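# Lift the reel with its cable end pinned

## Task

Close one gripper on the reel so that one of its fingers pins the cable, close to one of the cable's ends, against the reel. Declare completion only when that single grip keeps the reel steady and well above the table, the other arm's gripper is empty and away from both reel and cable, and that other arm touches the holding arm lightly or not at all.

## Robot and tools

Robot: two arms, left_arm and right_arm. These are names only; they do not match the left or right side of any camera image. left_arm sits on the +y side.

Frame: every pose in a result uses one shared scene frame. Its origin is on the table top midway between the arms, +x points out over the table and +z points up. The state line reads 'left_arm: ... | right_arm: ...' and gives end_effector_position in metres and end_effector_quat_wxyz. Printed positions can drift from the true ones, worse when an arm reaches far. On each gripper the fingers point along its own +z axis and close along its own y axis. The reported position is the point between the finger pads, roughly 1 cm short of the fingertips.

Row layout (shared by execute_actions and move): one flat list of 14 numbers, each in [-1, 1]. The first 7 are left_arm: dx, dy, dz, rx, ry, rz, opening. The last 7 are right_arm in the same order. Always send all 14, even when one arm stays still. dx..rz are offsets in that gripper's own axes, not a pose. They are counted from the gripper's pose in the latest result that shows it. If no result in this scene has shown it yet, or for the second and later calls in one reply, they are counted from where the robot is when the action begins. A value of 1.0 means 0.6 m of travel or 180 degrees of turn. rx, ry, rz form one rotation vector. opening is absolute, not an offset: +1 is fully open (0.094 m), -1 is shut.

execute_actions: 'actions' holds at most one item. An empty list sends nothing and just reports the state. An action item is {"rows": [...], "steps": n}: 1 to 15 rows, n up to 15 (default 15), each step lasting 1/30 s. Each row drives one step; if rows run out, the last one repeats. Every row counts from the same reference pose, not from the row before it. A wait item is {"steps": n} with n up to 300; it counts from the previous result, so thinking time uses up part of it. 'pictures' (true/false) toggles the camera images, which are included by default. A refused call moves nothing.

move: 'target' is one 14-number row as above. 'speed' is the top path speed in m/s, from 0.002 to 0.5 (default 0.25); turning is capped at twice that value in rad/s. Each gripper follows a straight path toward its target; all paths finish together and last 0.5 to 10 s, stopping short if they would need longer. Rotation takes the shorter way. Paths ignore obstacles and the other arm. Grippers lag, may wander, and can exceed 'speed', especially with a nearly straight arm. The opening is applied at the start. The result adds a 'move:' line giving the ending (done, off_target, moving, held, fault) and any limits: paced means the sent pose was clipped; held means a check blocked steps, after which the arm may lurch quickly. Each gripper's distance from its target is reported. If only one arm is named in the ending, the other finished at rest.

wait: 'seconds' from 0 to 10; nothing new is commanded.

zoom_image: 'camera' is one of cam_high, cam_low, cam_left_wrist, cam_right_wrist (each image 504x504). 'region' is [x0, y0, x1, y1] in pixels from the top-left corner, no larger than 504 by 504.

finished_scene: 'scene' is the integer number of the current scene. It cannot be undone and reports whether the goal was met, so call it only once the grip is stable. Replying without any tool call also ends things.

Control behaviour: each step, the commanded pose is clipped to within 70 mm and 16 degrees of the measured one, then damped inverse kinematics moves the joints, favouring position over orientation. Elbows never lock fully straight. After an action each arm continues only to its last clipped pose, so check the result and send the remainder. Arms usually settle a centimetre or more below target and can sag further with repeated zero offsets; zeros are not a pause, they pull the arm back to the reference pose. To keep an arm in place, send the correction back to its desired pose in a reply's first call and zeros afterwards, raising the aim if it still droops. The simulation keeps running while you think.

Joint ranges (rad), base to gripper: waist -2.880 to 2.880, shoulder 0.000 to 3.142, elbow 0.000 to 3.019, wrist pitch -1.693 to 1.571, wrist yaw -1.571 to 1.571, wrist roll -2.094 to 2.094.

Gripping: grip_measured reports finger opening on the command scale; the last Joint positions value is the opening in metres. Readings may be off by about 1 mm per gripper, consistently. To hold something, command about 0.03 below grip_measured for a firm hold, less for a gentler one. Pads push roughly 50 to 62 N each (less on some grippers, and less on parts under about 2 mm thick); first contact can spike.

Other result lines: 'pose unreachable' means the clearance check altered or blocked that arm's command; HELD flags steps where a row was not fully sent; 'Hand target' shows where the controller is currently steering each gripper; FAULT marks an arm stop. Holding loads heats motors, even while you think: MOTOR HOT appears at 85 °C, and at 100 °C an OVER-TEMPERATURE FAULT drops that arm and its gripper until it cools.

Avoid: knocking or placing anything off the table, letting the arms collide or push each other hard, fast or deep contacts (speed and overshoot past contact raise force), and dropping or letting the reel slip. Loose objects may occasionally be nudged by outside disturbances.

Each tool is called after "Call:" as a command line: name --argument value for each argument, lists and objects as JSON in quotes; but a table of rows of numbers goes row by row, as --pt "numbers of a row", without its own name.

## Session

Call:
execute_actions --actions '[]'

Call:
zoom_image --camera "cam_high" --region '[60, 100, 440, 440]'

Scene clock: 0.00 s of 4800.00 s.
left_arm: end_effector_position=(+0.3321, +0.2147, +0.3427) grip_measured=+1.000 end_effector_quat_wxyz=(+0.216, -0.450, +0.863, +0.080) | right_arm: end_effector_position=(+0.2592, -0.3493, +0.0939) grip_measured=+1.000 end_effector_quat_wxyz=(+0.029, -0.127, +0.986, -0.100)
Joint positions: left_arm=[-0.265  1.006  1.223 -1.61  -0.432 -1.291  0.094] | right_arm=[ 0.239  1.118  0.672 -1.072  0.203 -0.099  0.094]
Joint velocities: left_arm=[ 0.005 -0.005  0.017 -0.002 -0.007 -0.037  0.   ] | right_arm=[ 0.005 -0.005  0.002  0.002  0.022  0.022  0.   ]
Motor temperatures (°C, as the motors report them): left_arm=[23 27 40 26 23 26] | right_arm=[24 27 35 26 26 25]
Hand target (left_arm): +0.336, +0.213, +0.352; +0.224, -0.452, +0.860, +0.071
Hand target (right_arm): +0.268, -0.348, +0.101; +0.039, -0.126, +0.986, -0.100

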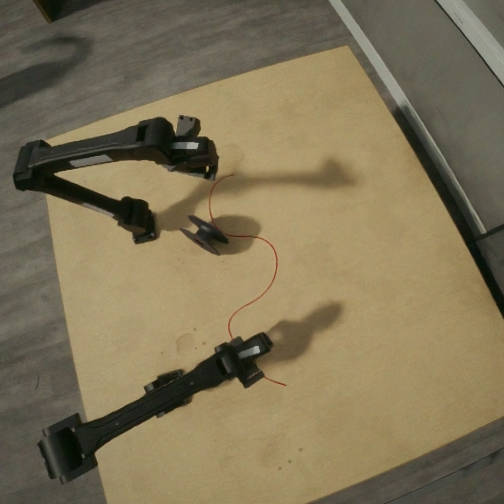

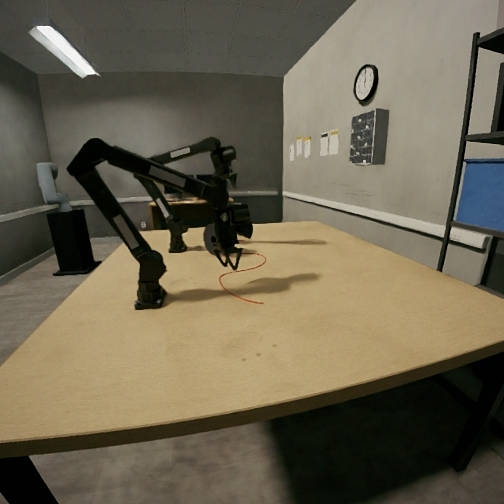

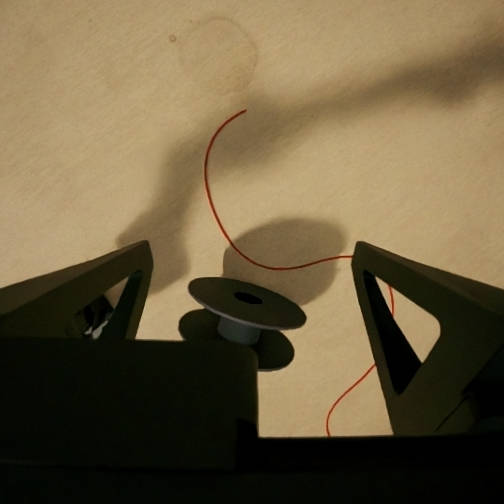

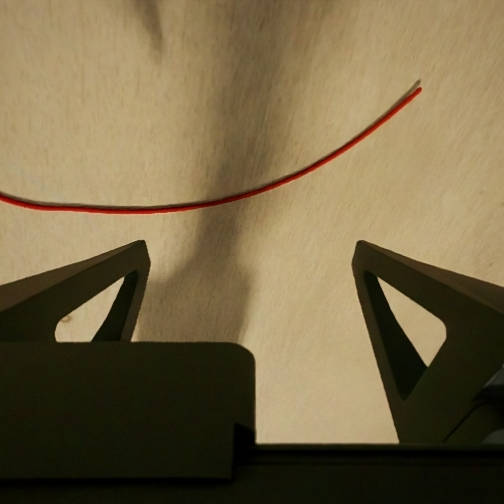

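Region (60, 100, 440, 440) of cam_high's 504x504 image, scaled by 1.326, with more detail than that image has; it fills the top 451 rows of this view, and the rest is white.

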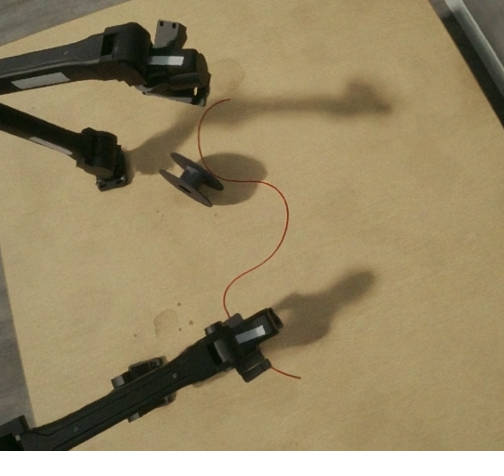

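Call:
move --target '[0.199,0.197,0.094,0.295,-0.041,0.475,1, -0.003,-0.062,0.088,-0.052,0.047,0.369,0.0]' --speed 0.15

Scene clock: 113.33 s of 4800.00 s.
left_arm: end_effector_position=(+0.1959, +0.2116, +0.2352) grip_measured=+1.000 end_effector_quat_wxyz=(+0.321, +0.369, +0.862, -0.133) | right_arm: end_effector_position=(+0.2675, -0.3891, +0.0525) grip_measured=+0.002 end_effector_quat_wxyz=(-0.007, +0.429, +0.903, +0.000)
Joint positions: left_arm=[ 0.552  0.409  0.656 -1.551  0.666  1.166  0.094] | right_arm=[-0.03   1.266  0.672 -0.989 -0.005  0.781  0.047]
Joint velocities: left_arm=[ 0.005  0.015  0.002  0.002 -0.007  0.051  0.   ] | right_arm=[-0.015 -0.015 -0.017 -0.002  0.022 -0.022 -0.   ]
Motor temperatures (°C, as the motors report them): left_arm=[23 26 49 27 24 26] | right_arm=[24 27 43 26 25 25]
Hand target (left_arm): +0.195, +0.211, +0.230; +0.316, +0.366, +0.864, -0.141
Hand target (right_arm): +0.275, -0.391, +0.051; -0.001, +0.438, +0.899, +0.005
Off the commanded pose (left_arm): 0.004 m, 1 deg.
Off the commanded pose (right_arm): 0.009 m, 1 deg.
After step 180, 100.83 s passed at rest.
move: done

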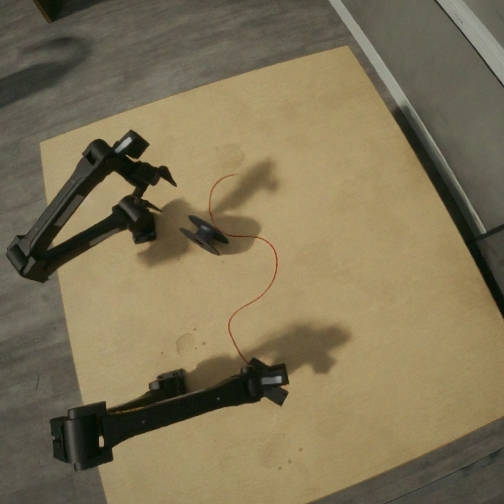

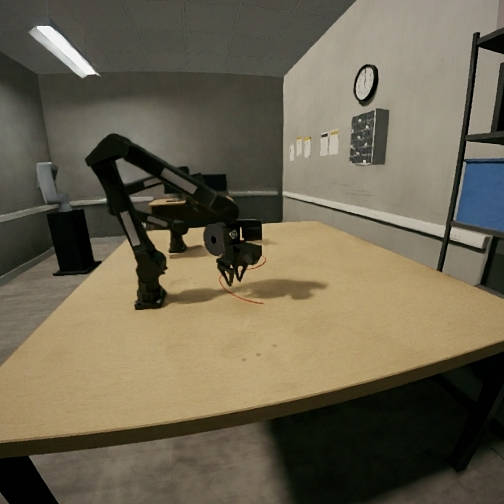

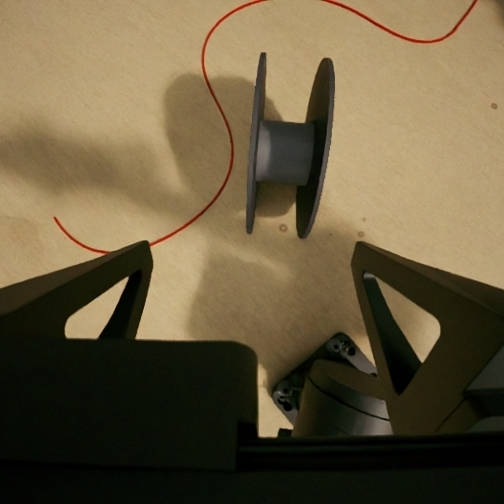

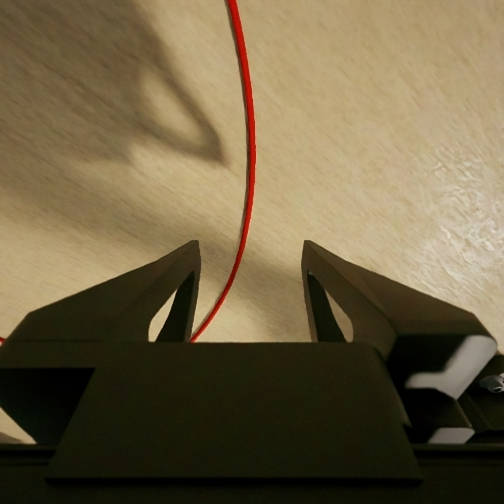

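Call:
move --target '[0,0,0,0,0,0,1, -0.06,0,0.05,0,0,0,-0.2]' --speed 0.06

Scene clock: 124.33 s of 4800.00 s.
left_arm: end_effector_position=(+0.1959, +0.2116, +0.2352) grip_measured=+1.000 end_effector_quat_wxyz=(+0.321, +0.370, +0.862, -0.132) | right_arm: end_effector_position=(+0.2743, -0.4114, +0.0197) grip_measured=-0.198 end_effector_quat_wxyz=(-0.023, +0.433, +0.901, -0.004)
Joint positions: left_arm=[ 0.552  0.409  0.656 -1.551  0.666  1.169  0.094] | right_arm=[-0.103  1.385  0.672 -0.903 -0.005  0.717  0.038]
Joint velocities: left_arm=[-0.005  0.015  0.007 -0.007 -0.022 -0.081  0.   ] | right_arm=[ 0.005 -0.015  0.002 -0.012 -0.022 -0.022 -0.   ]
Motor temperatures (°C, as the motors report them): left_arm=[23 26 48 26 24 26] | right_arm=[24 27 42 26 25 25]
Hand target (left_arm): +0.196, +0.212, +0.235; +0.321, +0.369, +0.862, -0.133
Hand target (right_arm): +0.290, -0.416, +0.024; -0.007, +0.429, +0.903, +0.002
Off the commanded pose (left_arm): 0.000 m, 0 deg.
Off the commanded pose (right_arm): 0.017 m, 2 deg.
After step 180, 3.90 s passed at rest.
move: off_target (right_arm)

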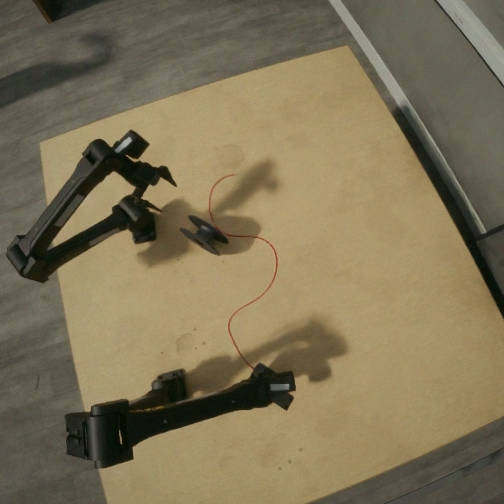

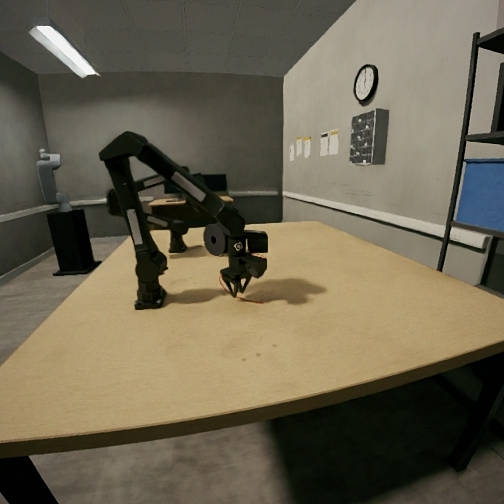

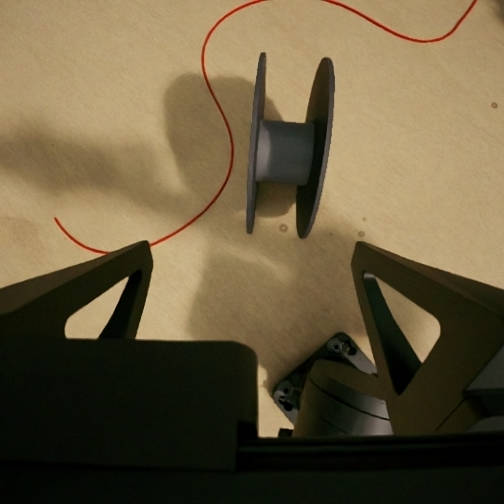

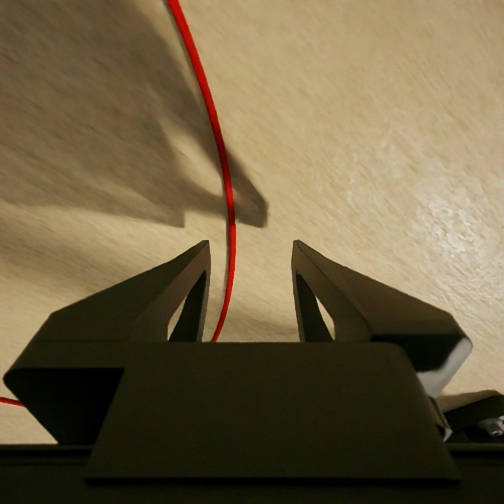

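Call:
execute_actions --actions '[]'

Scene clock: 152.77 s of 4800.00 s.
left_arm: end_effector_position=(+0.1959, +0.2116, +0.2352) grip_measured=+1.000 end_effector_quat_wxyz=(+0.321, +0.370, +0.862, -0.132) | right_arm: end_effector_position=(+0.2743, -0.4114, +0.0197) grip_measured=-0.198 end_effector_quat_wxyz=(-0.023, +0.432, +0.902, -0.004)
Joint positions: left_arm=[ 0.552  0.409  0.656 -1.551  0.666  1.169  0.094] | right_arm=[-0.103  1.385  0.672 -0.903 -0.005  0.715  0.038]
Joint velocities: left_arm=[ 0.005 -0.005 -0.012 -0.007  0.007  0.022  0.   ] | right_arm=[-0.015 -0.015 -0.007 -0.012 -0.007 -0.007 -0.   ]
Motor temperatures (°C, as the motors report them): left_arm=[23 26 48 27 24 26] | right_arm=[24 28 42 26 25 25]
Hand target (left_arm): +0.196, +0.212, +0.235; +0.321, +0.369, +0.862, -0.133
Hand target (right_arm): +0.290, -0.416, +0.024; -0.007, +0.429, +0.903, +0.002
Off the commanded pose (left_arm): 0.000 m, 0 deg.
Off the commanded pose (right_arm): 0.017 m, 2 deg.
Steps of this call (steps 1 to 180: nothing new was sent; then 22.43 s passed at rest). Readings (end_effector_position):
1: left_arm (+0.1959, +0.2116, +0.2352) | right_arm (+0.2743, -0.4114, +0.0197)
2: left_arm (+0.1959, +0.2116, +0.2352) | right_arm (+0.2743, -0.4114, +0.0197)
4: left_arm (+0.1959, +0.2116, +0.2352) | right_arm (+0.2743, -0.4114, +0.0197)
8: left_arm (+0.1959, +0.2116, +0.2352) | right_arm (+0.2743, -0.4114, +0.0197)
180: the state above

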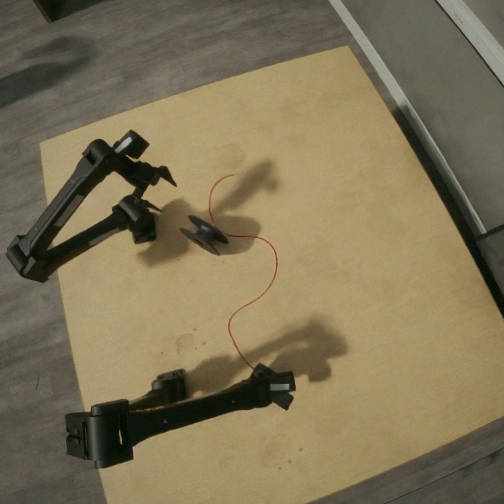

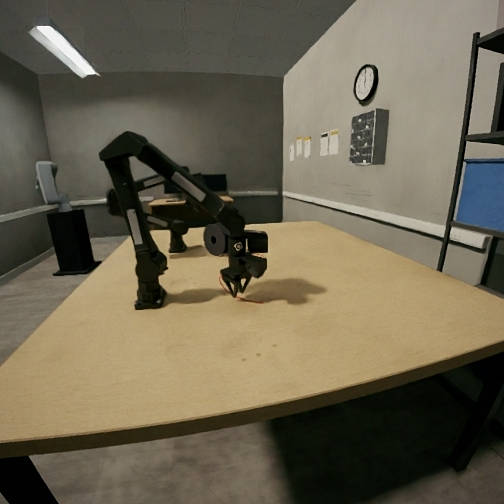

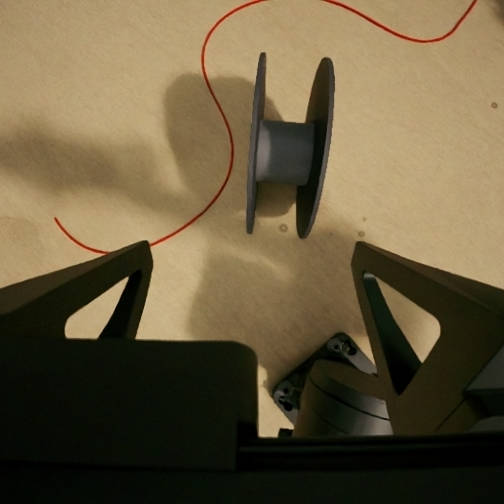

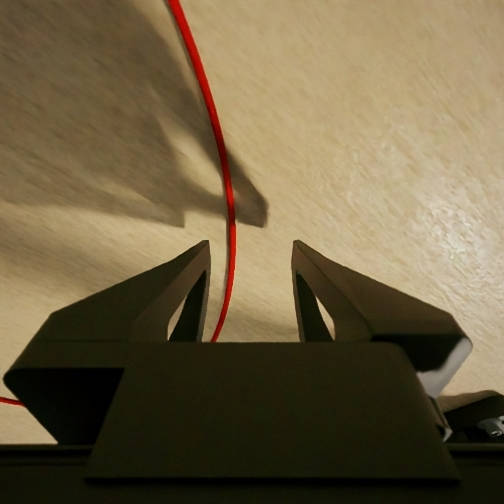

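Call:
execute_actions --actions '[{"rows": [[0,0,0,0,0,0,1, 0,0.022,0.03,0,0,0,-0.2]], "steps": 15}]'

Scene clock: 167.17 s of 4800.00 s.
left_arm: end_effector_position=(+0.1959, +0.2116, +0.2352) grip_measured=+1.000 end_effector_quat_wxyz=(+0.321, +0.370, +0.862, -0.132) | right_arm: end_effector_position=(+0.2798, -0.4040, +0.0042) grip_measured=-0.198 end_effector_quat_wxyz=(-0.028, +0.427, +0.904, -0.006)
Joint positions: left_arm=[ 0.552  0.409  0.656 -1.551  0.666  1.169  0.094] | right_arm=[-0.075  1.439  0.672 -0.86  -0.005  0.733  0.038]
Joint velocities: left_arm=[ 0.005  0.005 -0.002 -0.002 -0.066  0.007  0.   ] | right_arm=[ 0.005  0.005  0.012 -0.017 -0.081  0.007 -0.001]
Motor temperatures (°C, as the motors report them): left_arm=[23 26 48 27 24 26] | right_arm=[24 28 42 26 25 25]
Hand target (left_arm): +0.196, +0.212, +0.235; +0.321, +0.370, +0.862, -0.132
Hand target (right_arm): +0.284, -0.403, +0.002; -0.023, +0.432, +0.902, -0.004
Off the commanded pose (left_arm): 0.000 m, 0 deg.
Off the commanded pose (right_arm): 0.005 m, 1 deg.
Steps of this call (steps 1 to 180: nothing new was sent; then 7.90 s passed at rest; steps 181 to 195: all 15 steps of this action). Readings (end_effector_position):
181: left_arm (+0.1959, +0.2116, +0.2352) | right_arm (+0.2757, -0.4111, +0.0189)
182: left_arm (+0.1959, +0.2116, +0.2352) | right_arm (+0.2779, -0.4101, +0.0168)
184: left_arm (+0.1959, +0.2116, +0.2352) | right_arm (+0.2804, -0.4071, +0.0114)
188: left_arm (+0.1959, +0.2116, +0.2352) | right_arm (+0.2795, -0.4039, +0.0044)
195: the state above

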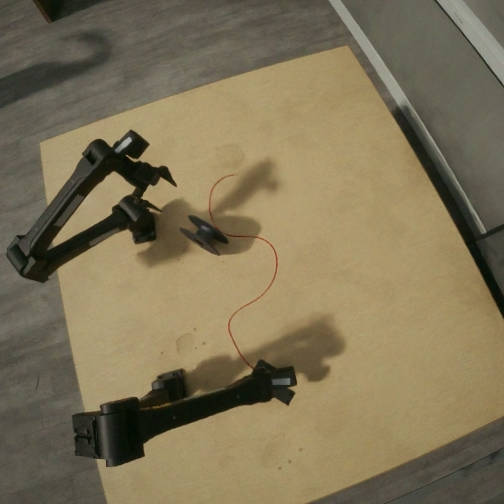

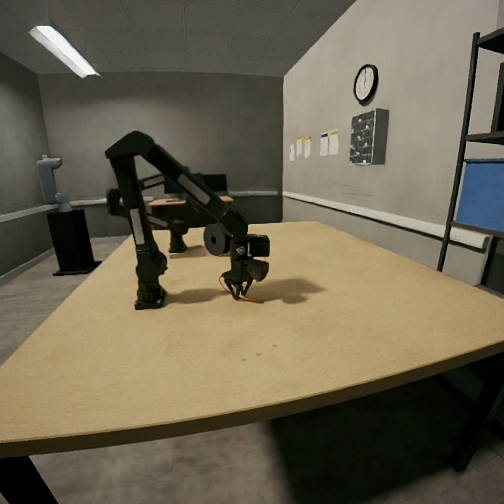

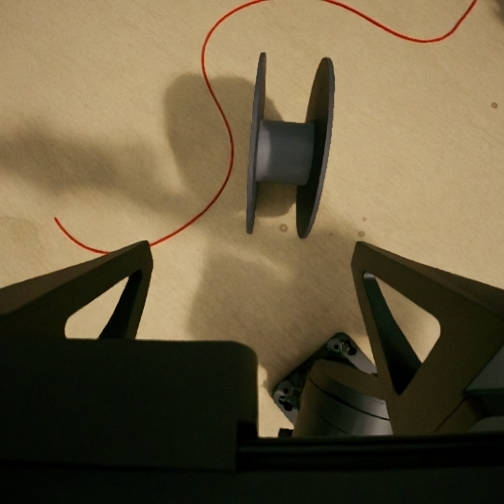

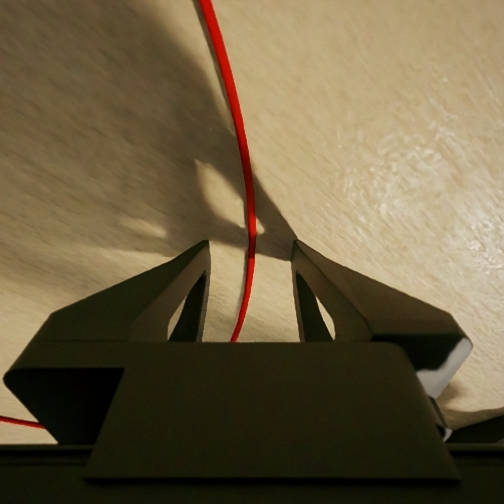

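Call:
execute_actions --actions '[{"rows": [[0,0,0,0,0,0,1, 0,0,0.004,0,0,0,-0.35],[0,0,0,0,0,0,1, 0,0,0.004,0,0,0,-0.45],[0,0,0,0,0,0,1, 0,0,0.004,0,0,0,-0.55],[0,0,0,0,0,0,1, 0,0,0.004,0,0,0,-0.62],[0,0,0,0,0,0,1, 0,0,0.004,0,0,0,-0.7],[0,0,0,0,0,0,1, 0,0,0.004,0,0,0,-0.76],[0,0,0,0,0,0,1, 0,0,0.004,0,0,0,-0.82],[0,0,0,0,0,0,1, 0,0,0.004,0,0,0,-0.86],[0,0,0,0,0,0,1, 0,0,0.004,0,0,0,-0.9],[0,0,0,0,0,0,1, 0,0,0.004,0,0,0,-0.93],[0,0,0,0,0,0,1, 0,0,0.004,0,0,0,-0.95],[0,0,0,0,0,0,1, 0,0,0.004,0,0,0,-0.96],[0,0,0,0,0,0,1, 0,0,0.004,0,0,0,-0.97],[0,0,0,0,0,0,1, 0,0,0.004,0,0,0,-0.985],[0,0,0,0,0,0,1, 0,0,0.004,0,0,0,-0.985]], "steps": 15}]'

Call:
move --target '[0,0,0,0,0,0,1, 0,0,-0.25,0,0,0,-0.985]' --speed 0.12

Scene clock: 184.40 s of 4800.00 s.
left_arm: end_effector_position=(+0.1959, +0.2116, +0.2352) grip_measured=+1.000 end_effector_quat_wxyz=(+0.321, +0.370, +0.862, -0.132) | right_arm: end_effector_position=(+0.2798, -0.4040, +0.0042) grip_measured=-0.967 end_effector_quat_wxyz=(-0.028, +0.428, +0.904, -0.006)
Joint positions: left_arm=[ 0.552  0.409  0.656 -1.551  0.666  1.169  0.094] | right_arm=[-0.075  1.439  0.672 -0.86  -0.005  0.733  0.002]
Joint velocities: left_arm=[ 0.005 -0.015 -0.007  0.002  0.037 -0.022  0.   ] | right_arm=[-0.005 -0.005  0.002  0.007 -0.051  0.037 -0.001]
Motor temperatures (°C, as the motors report them): left_arm=[23 26 48 27 24 26] | right_arm=[24 28 40 26 25 25]
Hand target (left_arm): +0.196, +0.212, +0.235; +0.321, +0.370, +0.862, -0.132
Hand target (right_arm): +0.280, -0.404, +0.002; -0.028, +0.427, +0.904, -0.006
Off the commanded pose (left_arm): 0.000 m, 0 deg.
Off the commanded pose (right_arm): 0.002 m, 0 deg.
Steps of this call (steps 1 to 180: nothing new was sent; then 10.73 s passed at rest; steps 181 to 195: all 15 steps of this action). Readings (end_effector_position):
181: left_arm (+0.1959, +0.2116, +0.2352) | right_arm (+0.2798, -0.4040, +0.0042)
182: left_arm (+0.1959, +0.2116, +0.2352) | right_arm (+0.2798, -0.4040, +0.0042)
184: left_arm (+0.1959, +0.2116, +0.2352) | right_arm (+0.2798, -0.4040, +0.0042)
188: left_arm (+0.1959, +0.2116, +0.2352) | right_arm (+0.2798, -0.4040, +0.0042)
195: the state above

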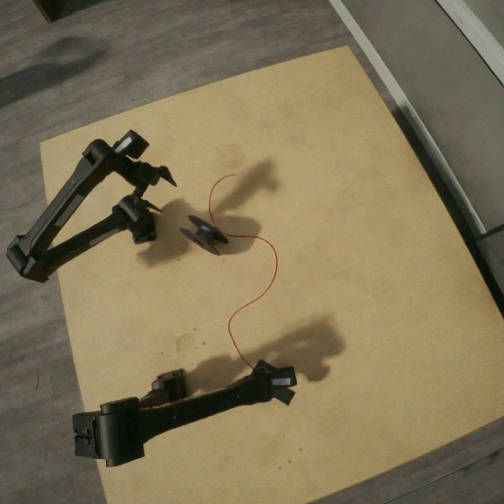

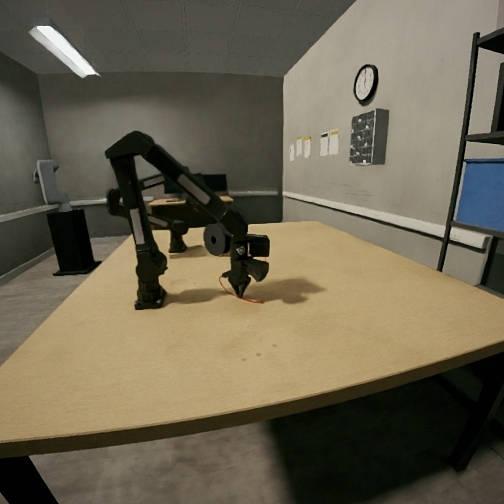

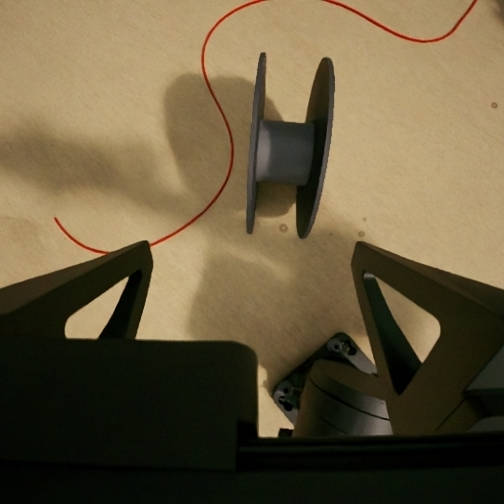

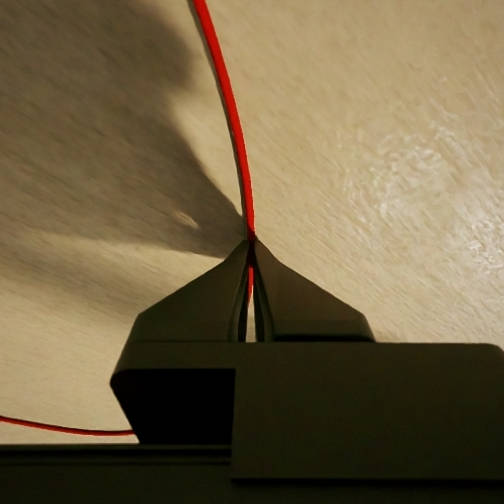

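Scene clock: 186.23 s of 4800.00 s.
left_arm: end_effector_position=(+0.1959, +0.2116, +0.2352) grip_measured=+1.000 end_effector_quat_wxyz=(+0.321, +0.370, +0.862, -0.132) | right_arm: end_effector_position=(+0.2737, -0.4030, +0.1368) grip_measured=-0.968 end_effector_quat_wxyz=(-0.041, +0.427, +0.903, -0.010)
Joint positions: left_arm=[ 0.552  0.409  0.656 -1.551  0.666  1.169  0.094] | right_arm=[-0.075  1.218  0.878 -1.314 -0.005  0.733  0.002]
Joint velocities: left_arm=[ 0.005  0.015 -0.027 -0.007 -0.022 -0.007  0.   ] | right_arm=[-0.005  0.005 -0.017 -0.007  0.066 -0.022 -0.   ]
Motor temperatures (°C, as the motors report them): left_arm=[23 26 48 27 24 26] | right_arm=[24 28 40 26 25 25]
Hand target (left_arm): +0.196, +0.212, +0.235; +0.321, +0.370, +0.862, -0.132
Hand target (right_arm): +0.286, -0.405, +0.153; -0.027, +0.428, +0.904, -0.006
Off the commanded pose (left_arm): 0.000 m, 0 deg.
Off the commanded pose (right_arm): 0.023 m, 2 deg.
move: off_target (right_arm)

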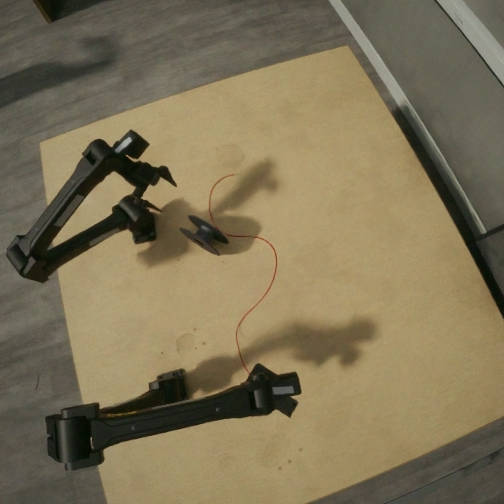

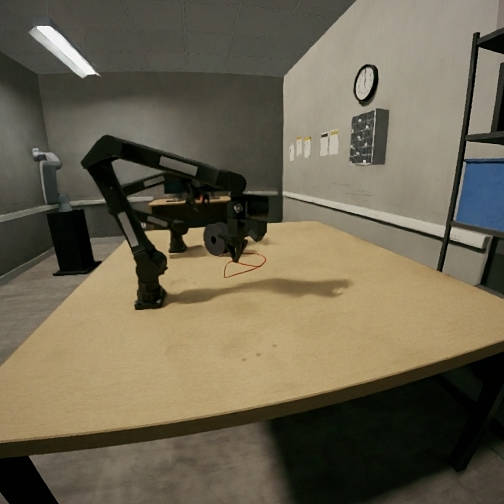

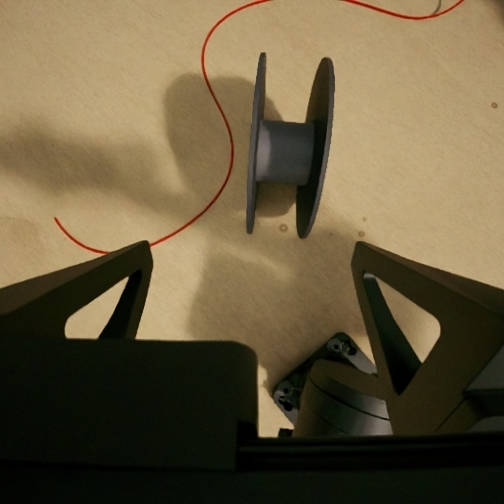

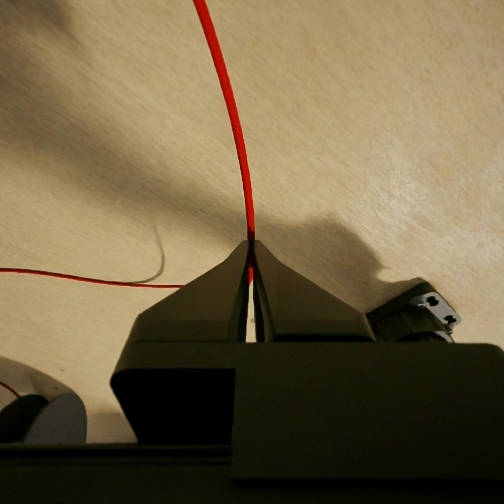

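Call:
zoom_image --camera "cam_low" --region '[160, 190, 340, 320]'

Region (160, 190, 340, 320) of cam_low's 504x504 image, scaled by 2.800, with more detail than that image has.

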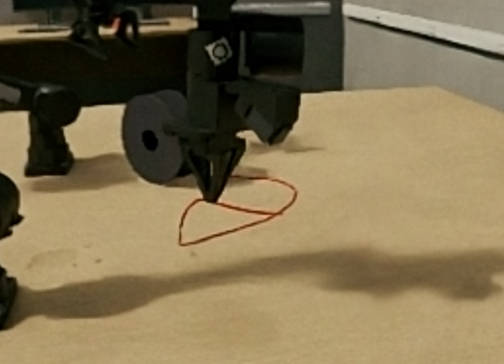

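Call:
move --target '[0,0,0,0,0,0,1, 0.28,0.26,-0.12,0,0,-0.5,-0.985]' --speed 0.25

Scene clock: 224.53 s of 4800.00 s.
left_arm: end_effector_position=(+0.1959, +0.2116, +0.2352) grip_measured=+1.000 end_effector_quat_wxyz=(+0.321, +0.370, +0.862, -0.132) | right_arm: end_effector_position=(+0.2814, -0.1880, +0.1954) grip_measured=-0.968 end_effector_quat_wxyz=(-0.047, -0.327, +0.944, +0.006)
Joint positions: left_arm=[ 0.552  0.409  0.656 -1.551  0.666  1.169  0.094] | right_arm=[ 0.584  1.315  1.12  -1.466 -0.027 -0.16   0.002]
Joint velocities: left_arm=[-0.005  0.005  0.007 -0.007 -0.066  0.007  0.   ] | right_arm=[ 0.005 -0.005 -0.002 -0.022 -0.051 -0.007 -0.   ]
Motor temperatures (°C, as the motors report them): left_arm=[23 25 47 27 24 26] | right_arm=[24 28 46 26 25 25]
Hand target (left_arm): +0.196, +0.212, +0.235; +0.321, +0.370, +0.862, -0.132
Hand target (right_arm): +0.292, -0.180, +0.209; -0.038, -0.336, +0.941, +0.009
Off the commanded pose (left_arm): 0.000 m, 0 deg.
Off the commanded pose (right_arm): 0.024 m, 3 deg.
After step 180, 28.63 s passed at rest.
move: off_target (right_arm)

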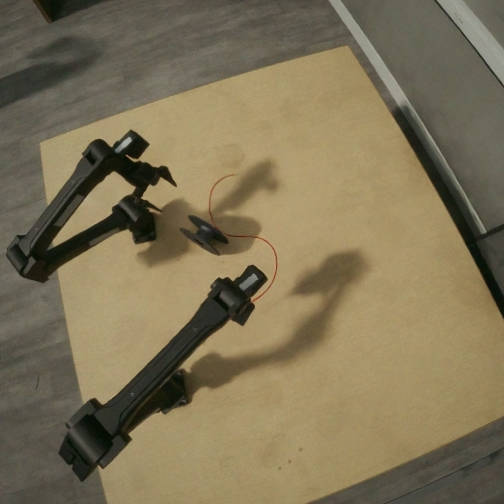

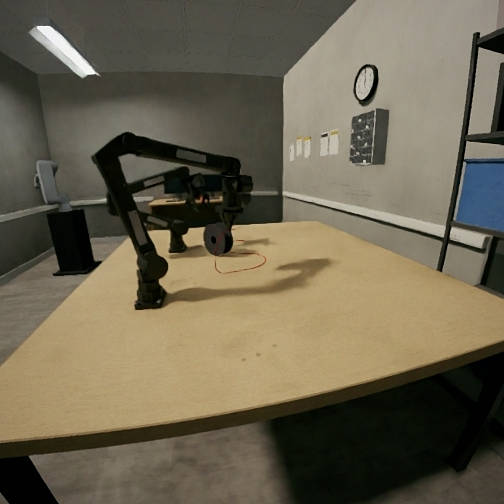

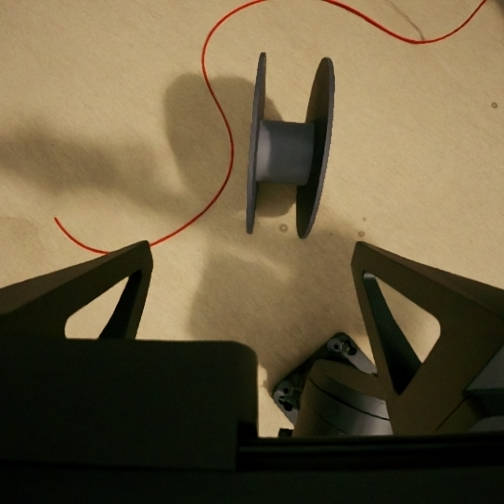

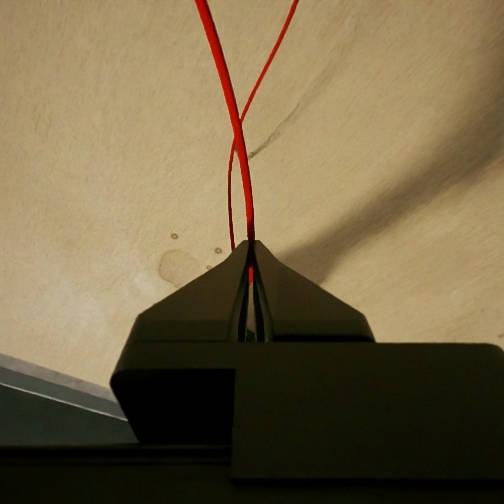

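Call:
move --target '[0,0,0,0,0,0,1, -0.28,0.305,-0.03,0,0,-0.49,-0.985]' --speed 0.25

Scene clock: 240.63 s of 4800.00 s.
left_arm: end_effector_position=(+0.1959, +0.2116, +0.2352) grip_measured=+1.000 end_effector_quat_wxyz=(+0.321, +0.370, +0.862, -0.132) | right_arm: end_effector_position=(+0.2961, +0.0458, +0.2006) grip_measured=-0.968 end_effector_quat_wxyz=(+0.040, +0.887, -0.459, -0.028)
Joint positions: left_arm=[ 0.552  0.409  0.656 -1.551  0.666  1.169  0.094] | right_arm=[ 0.975  1.747  1.626 -1.54  -0.04  -1.289  0.002]
Joint velocities: left_arm=[-0.005 -0.015 -0.007 -0.002  0.022 -0.007  0.   ] | right_arm=[-0.005  0.005 -0.012 -0.002 -0.007  0.066  0.   ]
Motor temperatures (°C, as the motors report them): left_arm=[23 25 47 27 24 26] | right_arm=[24 28 48 26 25 25]
Hand target (left_arm): +0.196, +0.212, +0.235; +0.321, +0.370, +0.862, -0.132
Hand target (right_arm): +0.302, +0.058, +0.209; +0.032, +0.892, -0.450, -0.029
Off the commanded pose (left_arm): 0.000 m, 0 deg.
Off the commanded pose (right_arm): 0.016 m, 2 deg.
After step 180, 6.47 s passed at rest.
move: off_target (right_arm)

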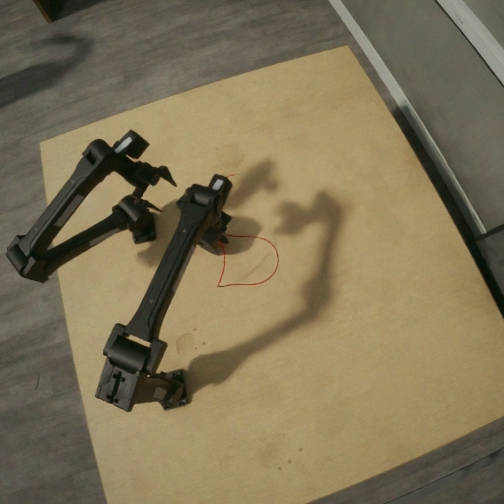

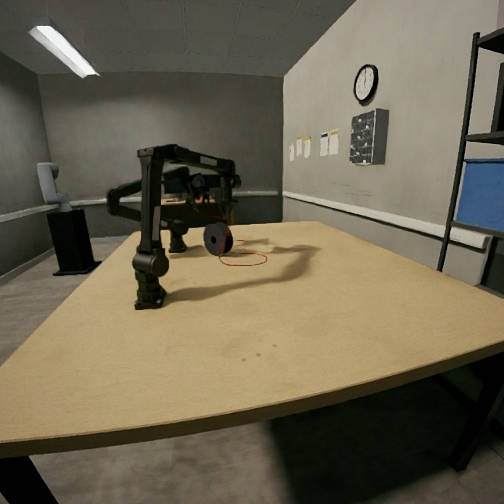

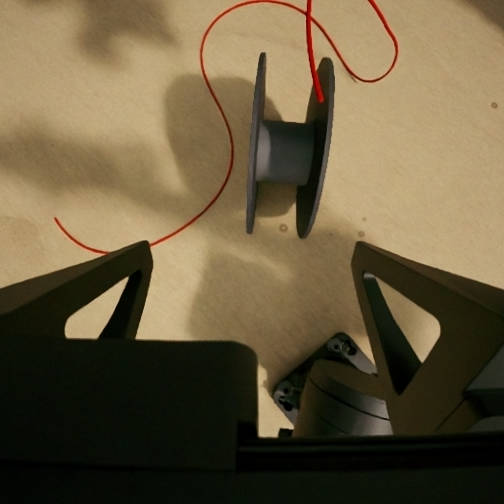

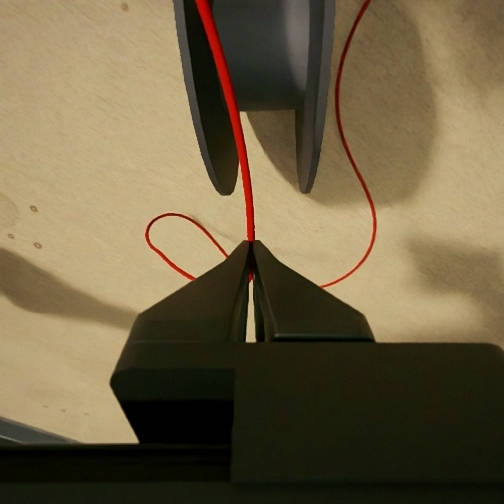

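Call:
move --target '[0,0,0,0,0,0,1, 0,0.085,0.0,0,0,0,-0.985]' --speed 0.1

Call:
move --target '[0,0,0,0,0,0,1, 0,0.0,0.09,0,0,0,-0.985]' --speed 0.1

Scene clock: 261.70 s of 4800.00 s.
left_arm: end_effector_position=(+0.1959, +0.2116, +0.2352) grip_measured=+1.000 end_effector_quat_wxyz=(+0.321, +0.370, +0.862, -0.132) | right_arm: end_effector_position=(+0.2559, +0.0132, +0.2086) grip_measured=-0.968 end_effector_quat_wxyz=(+0.044, +0.889, -0.455, -0.028)
Joint positions: left_arm=[ 0.552  0.409  0.656 -1.551  0.666  1.169  0.094] | right_arm=[ 1.     1.617  1.479 -1.529 -0.04  -1.273  0.002]
Joint velocities: left_arm=[-0.024 -0.005 -0.012  0.002 -0.022  0.007  0.   ] | right_arm=[-0.015 -0.015 -0.002  0.007 -0.051  0.007  0.   ]
Motor temperatures (°C, as the motors report them): left_arm=[23 25 47 27 24 26] | right_arm=[24 30 49 26 25 25]
Hand target (left_arm): +0.196, +0.212, +0.235; +0.321, +0.370, +0.862, -0.132
Hand target (right_arm): +0.255, +0.016, +0.204; +0.041, +0.887, -0.459, -0.028
Off the commanded pose (left_arm): 0.000 m, 0 deg.
Off the commanded pose (right_arm): 0.005 m, 1 deg.
After step 180, 14.20 s passed at rest.
move: done

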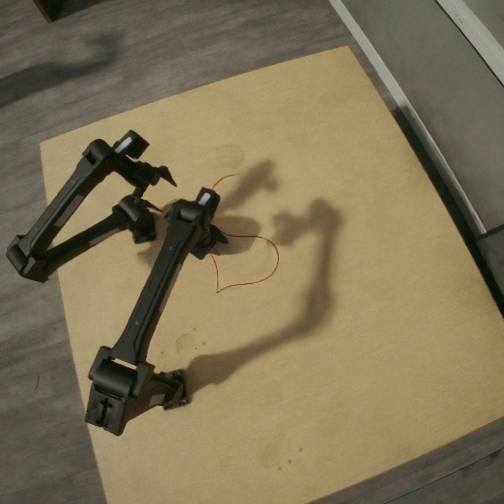

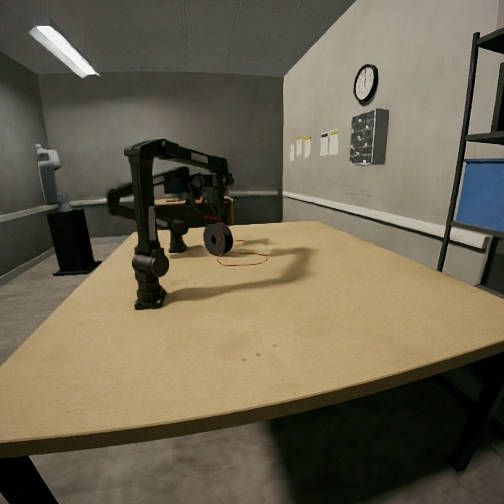

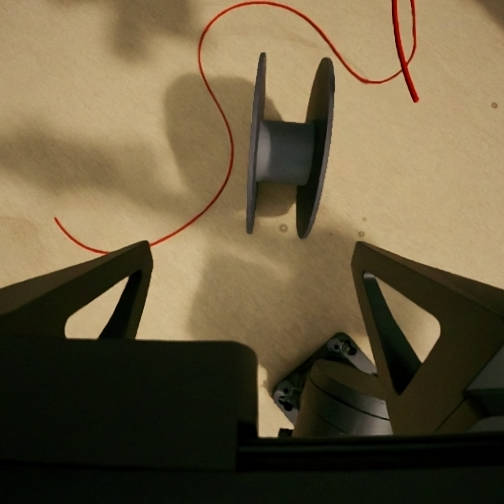

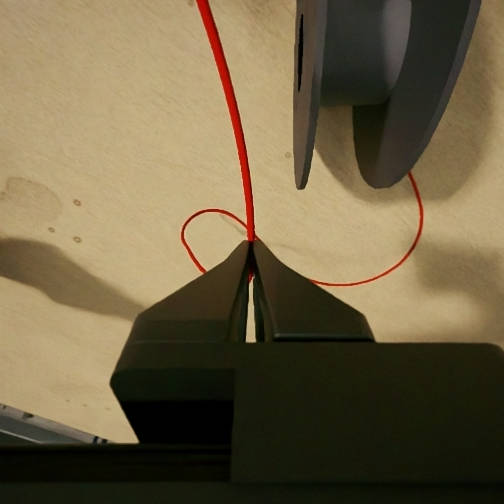

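Scene clock: 262.57 s of 4800.00 s.
left_arm: end_effector_position=(+0.1959, +0.2116, +0.2352) grip_measured=+1.000 end_effector_quat_wxyz=(+0.321, +0.370, +0.862, -0.132) | right_arm: end_effector_position=(+0.2513, +0.0071, +0.1650) grip_measured=-0.968 end_effector_quat_wxyz=(+0.041, +0.889, -0.455, -0.027)
Joint positions: left_arm=[ 0.552  0.409  0.656 -1.551  0.666  1.169  0.094] | right_arm=[ 1.     1.616  1.362 -1.408 -0.04  -1.273  0.002]
Joint velocities: left_arm=[-0.015  0.005 -0.012  0.007  0.066 -0.037  0.   ] | right_arm=[-0.005 -0.005 -0.012  0.002 -0.095 -0.037  0.   ]
Motor temperatures (°C, as the motors report them): left_arm=[23 25 47 27 24 26] | right_arm=[24 30 49 26 25 25]
Hand target (left_arm): +0.196, +0.212, +0.235; +0.321, +0.370, +0.862, -0.132
Hand target (right_arm): +0.252, +0.011, +0.155; +0.044, +0.889, -0.455, -0.028
Off the commanded pose (left_arm): 0.000 m, 0 deg.
Off the commanded pose (right_arm): 0.011 m, 0 deg.
move: off_target (right_arm)

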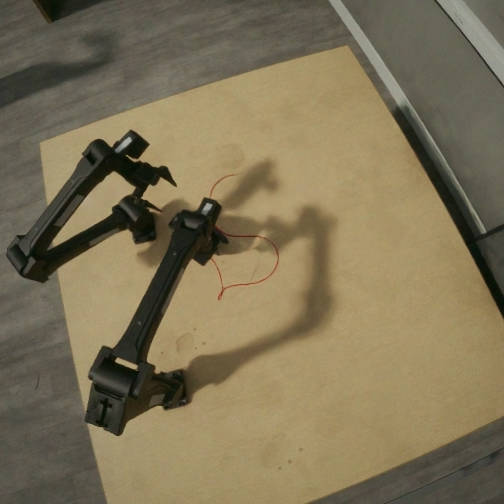

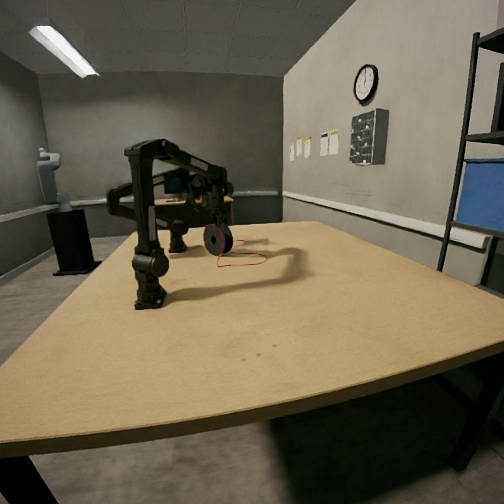

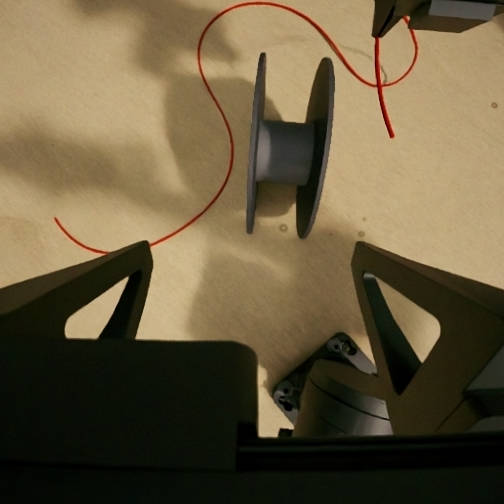

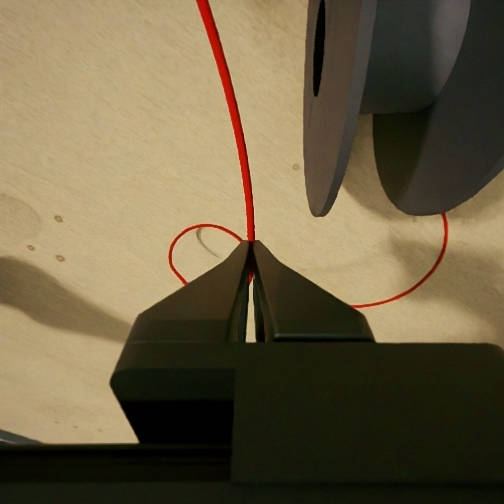

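Call:
move --target '[0,0,0,0,0,0,1, -0.05,-0.062,0.035,0,0,0.055,-0.985]' --speed 0.08

Scene clock: 305.40 s of 4800.00 s.
left_arm: end_effector_position=(+0.1959, +0.2116, +0.2352) grip_measured=+1.000 end_effector_quat_wxyz=(+0.321, +0.370, +0.862, -0.132) | right_arm: end_effector_position=(+0.2522, +0.0311, +0.1354) grip_measured=-0.968 end_effector_quat_wxyz=(+0.066, +0.848, -0.526, -0.024)
Joint positions: left_arm=[ 0.552  0.409  0.656 -1.551  0.666  1.169  0.094] | right_arm=[ 1.029  1.715  1.405 -1.395 -0.04  -1.08   0.002]
Joint velocities: left_arm=[-0.005 -0.024  0.002 -0.002  0.022  0.037  0.   ] | right_arm=[ 0.005  0.005 -0.002 -0.002  0.051 -0.007  0.   ]
Motor temperatures (°C, as the motors report them): left_arm=[23 25 47 27 24 26] | right_arm=[24 30 43 26 25 25]
Hand target (left_arm): +0.196, +0.212, +0.235; +0.321, +0.370, +0.862, -0.132
Hand target (right_arm): +0.262, +0.051, +0.142; +0.044, +0.847, -0.530, -0.023
Off the commanded pose (left_arm): 0.000 m, 0 deg.
Off the commanded pose (right_arm): 0.024 m, 3 deg.
After step 180, 35.37 s passed at rest.
move: off_target (right_arm)

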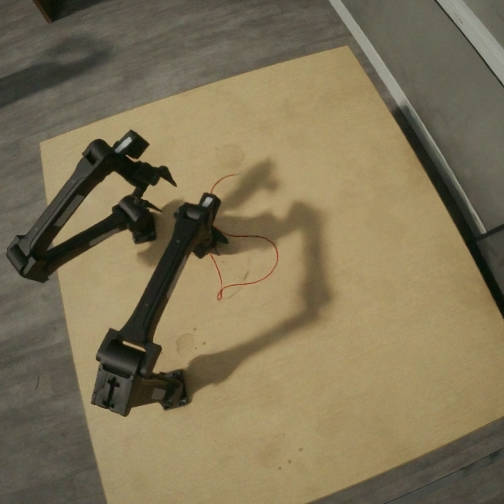

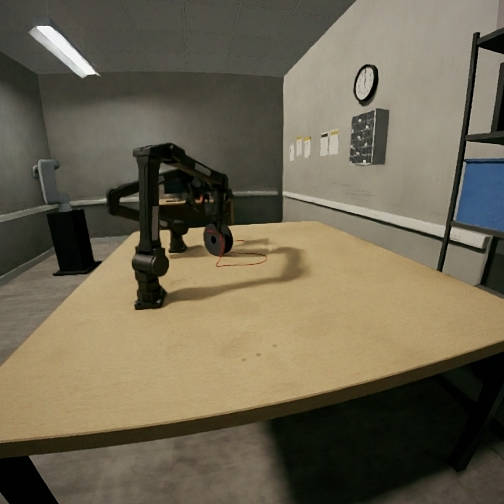

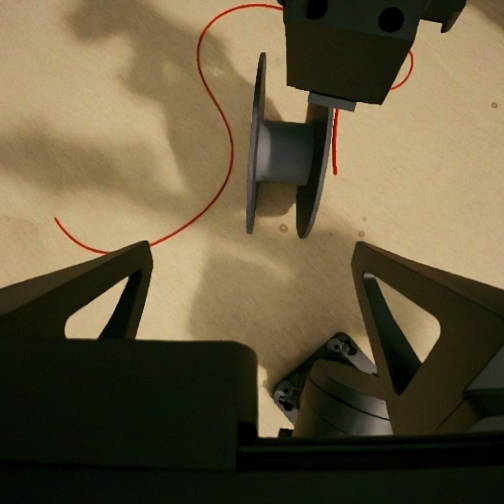

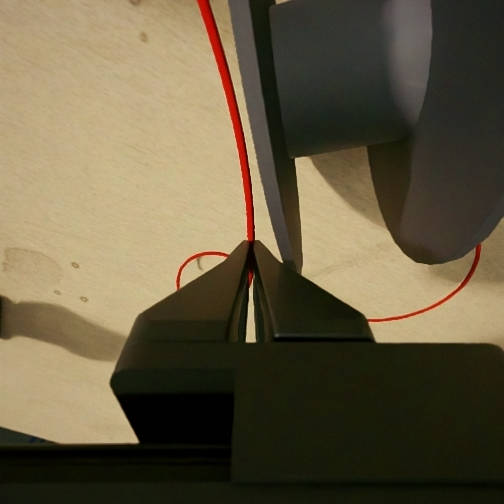

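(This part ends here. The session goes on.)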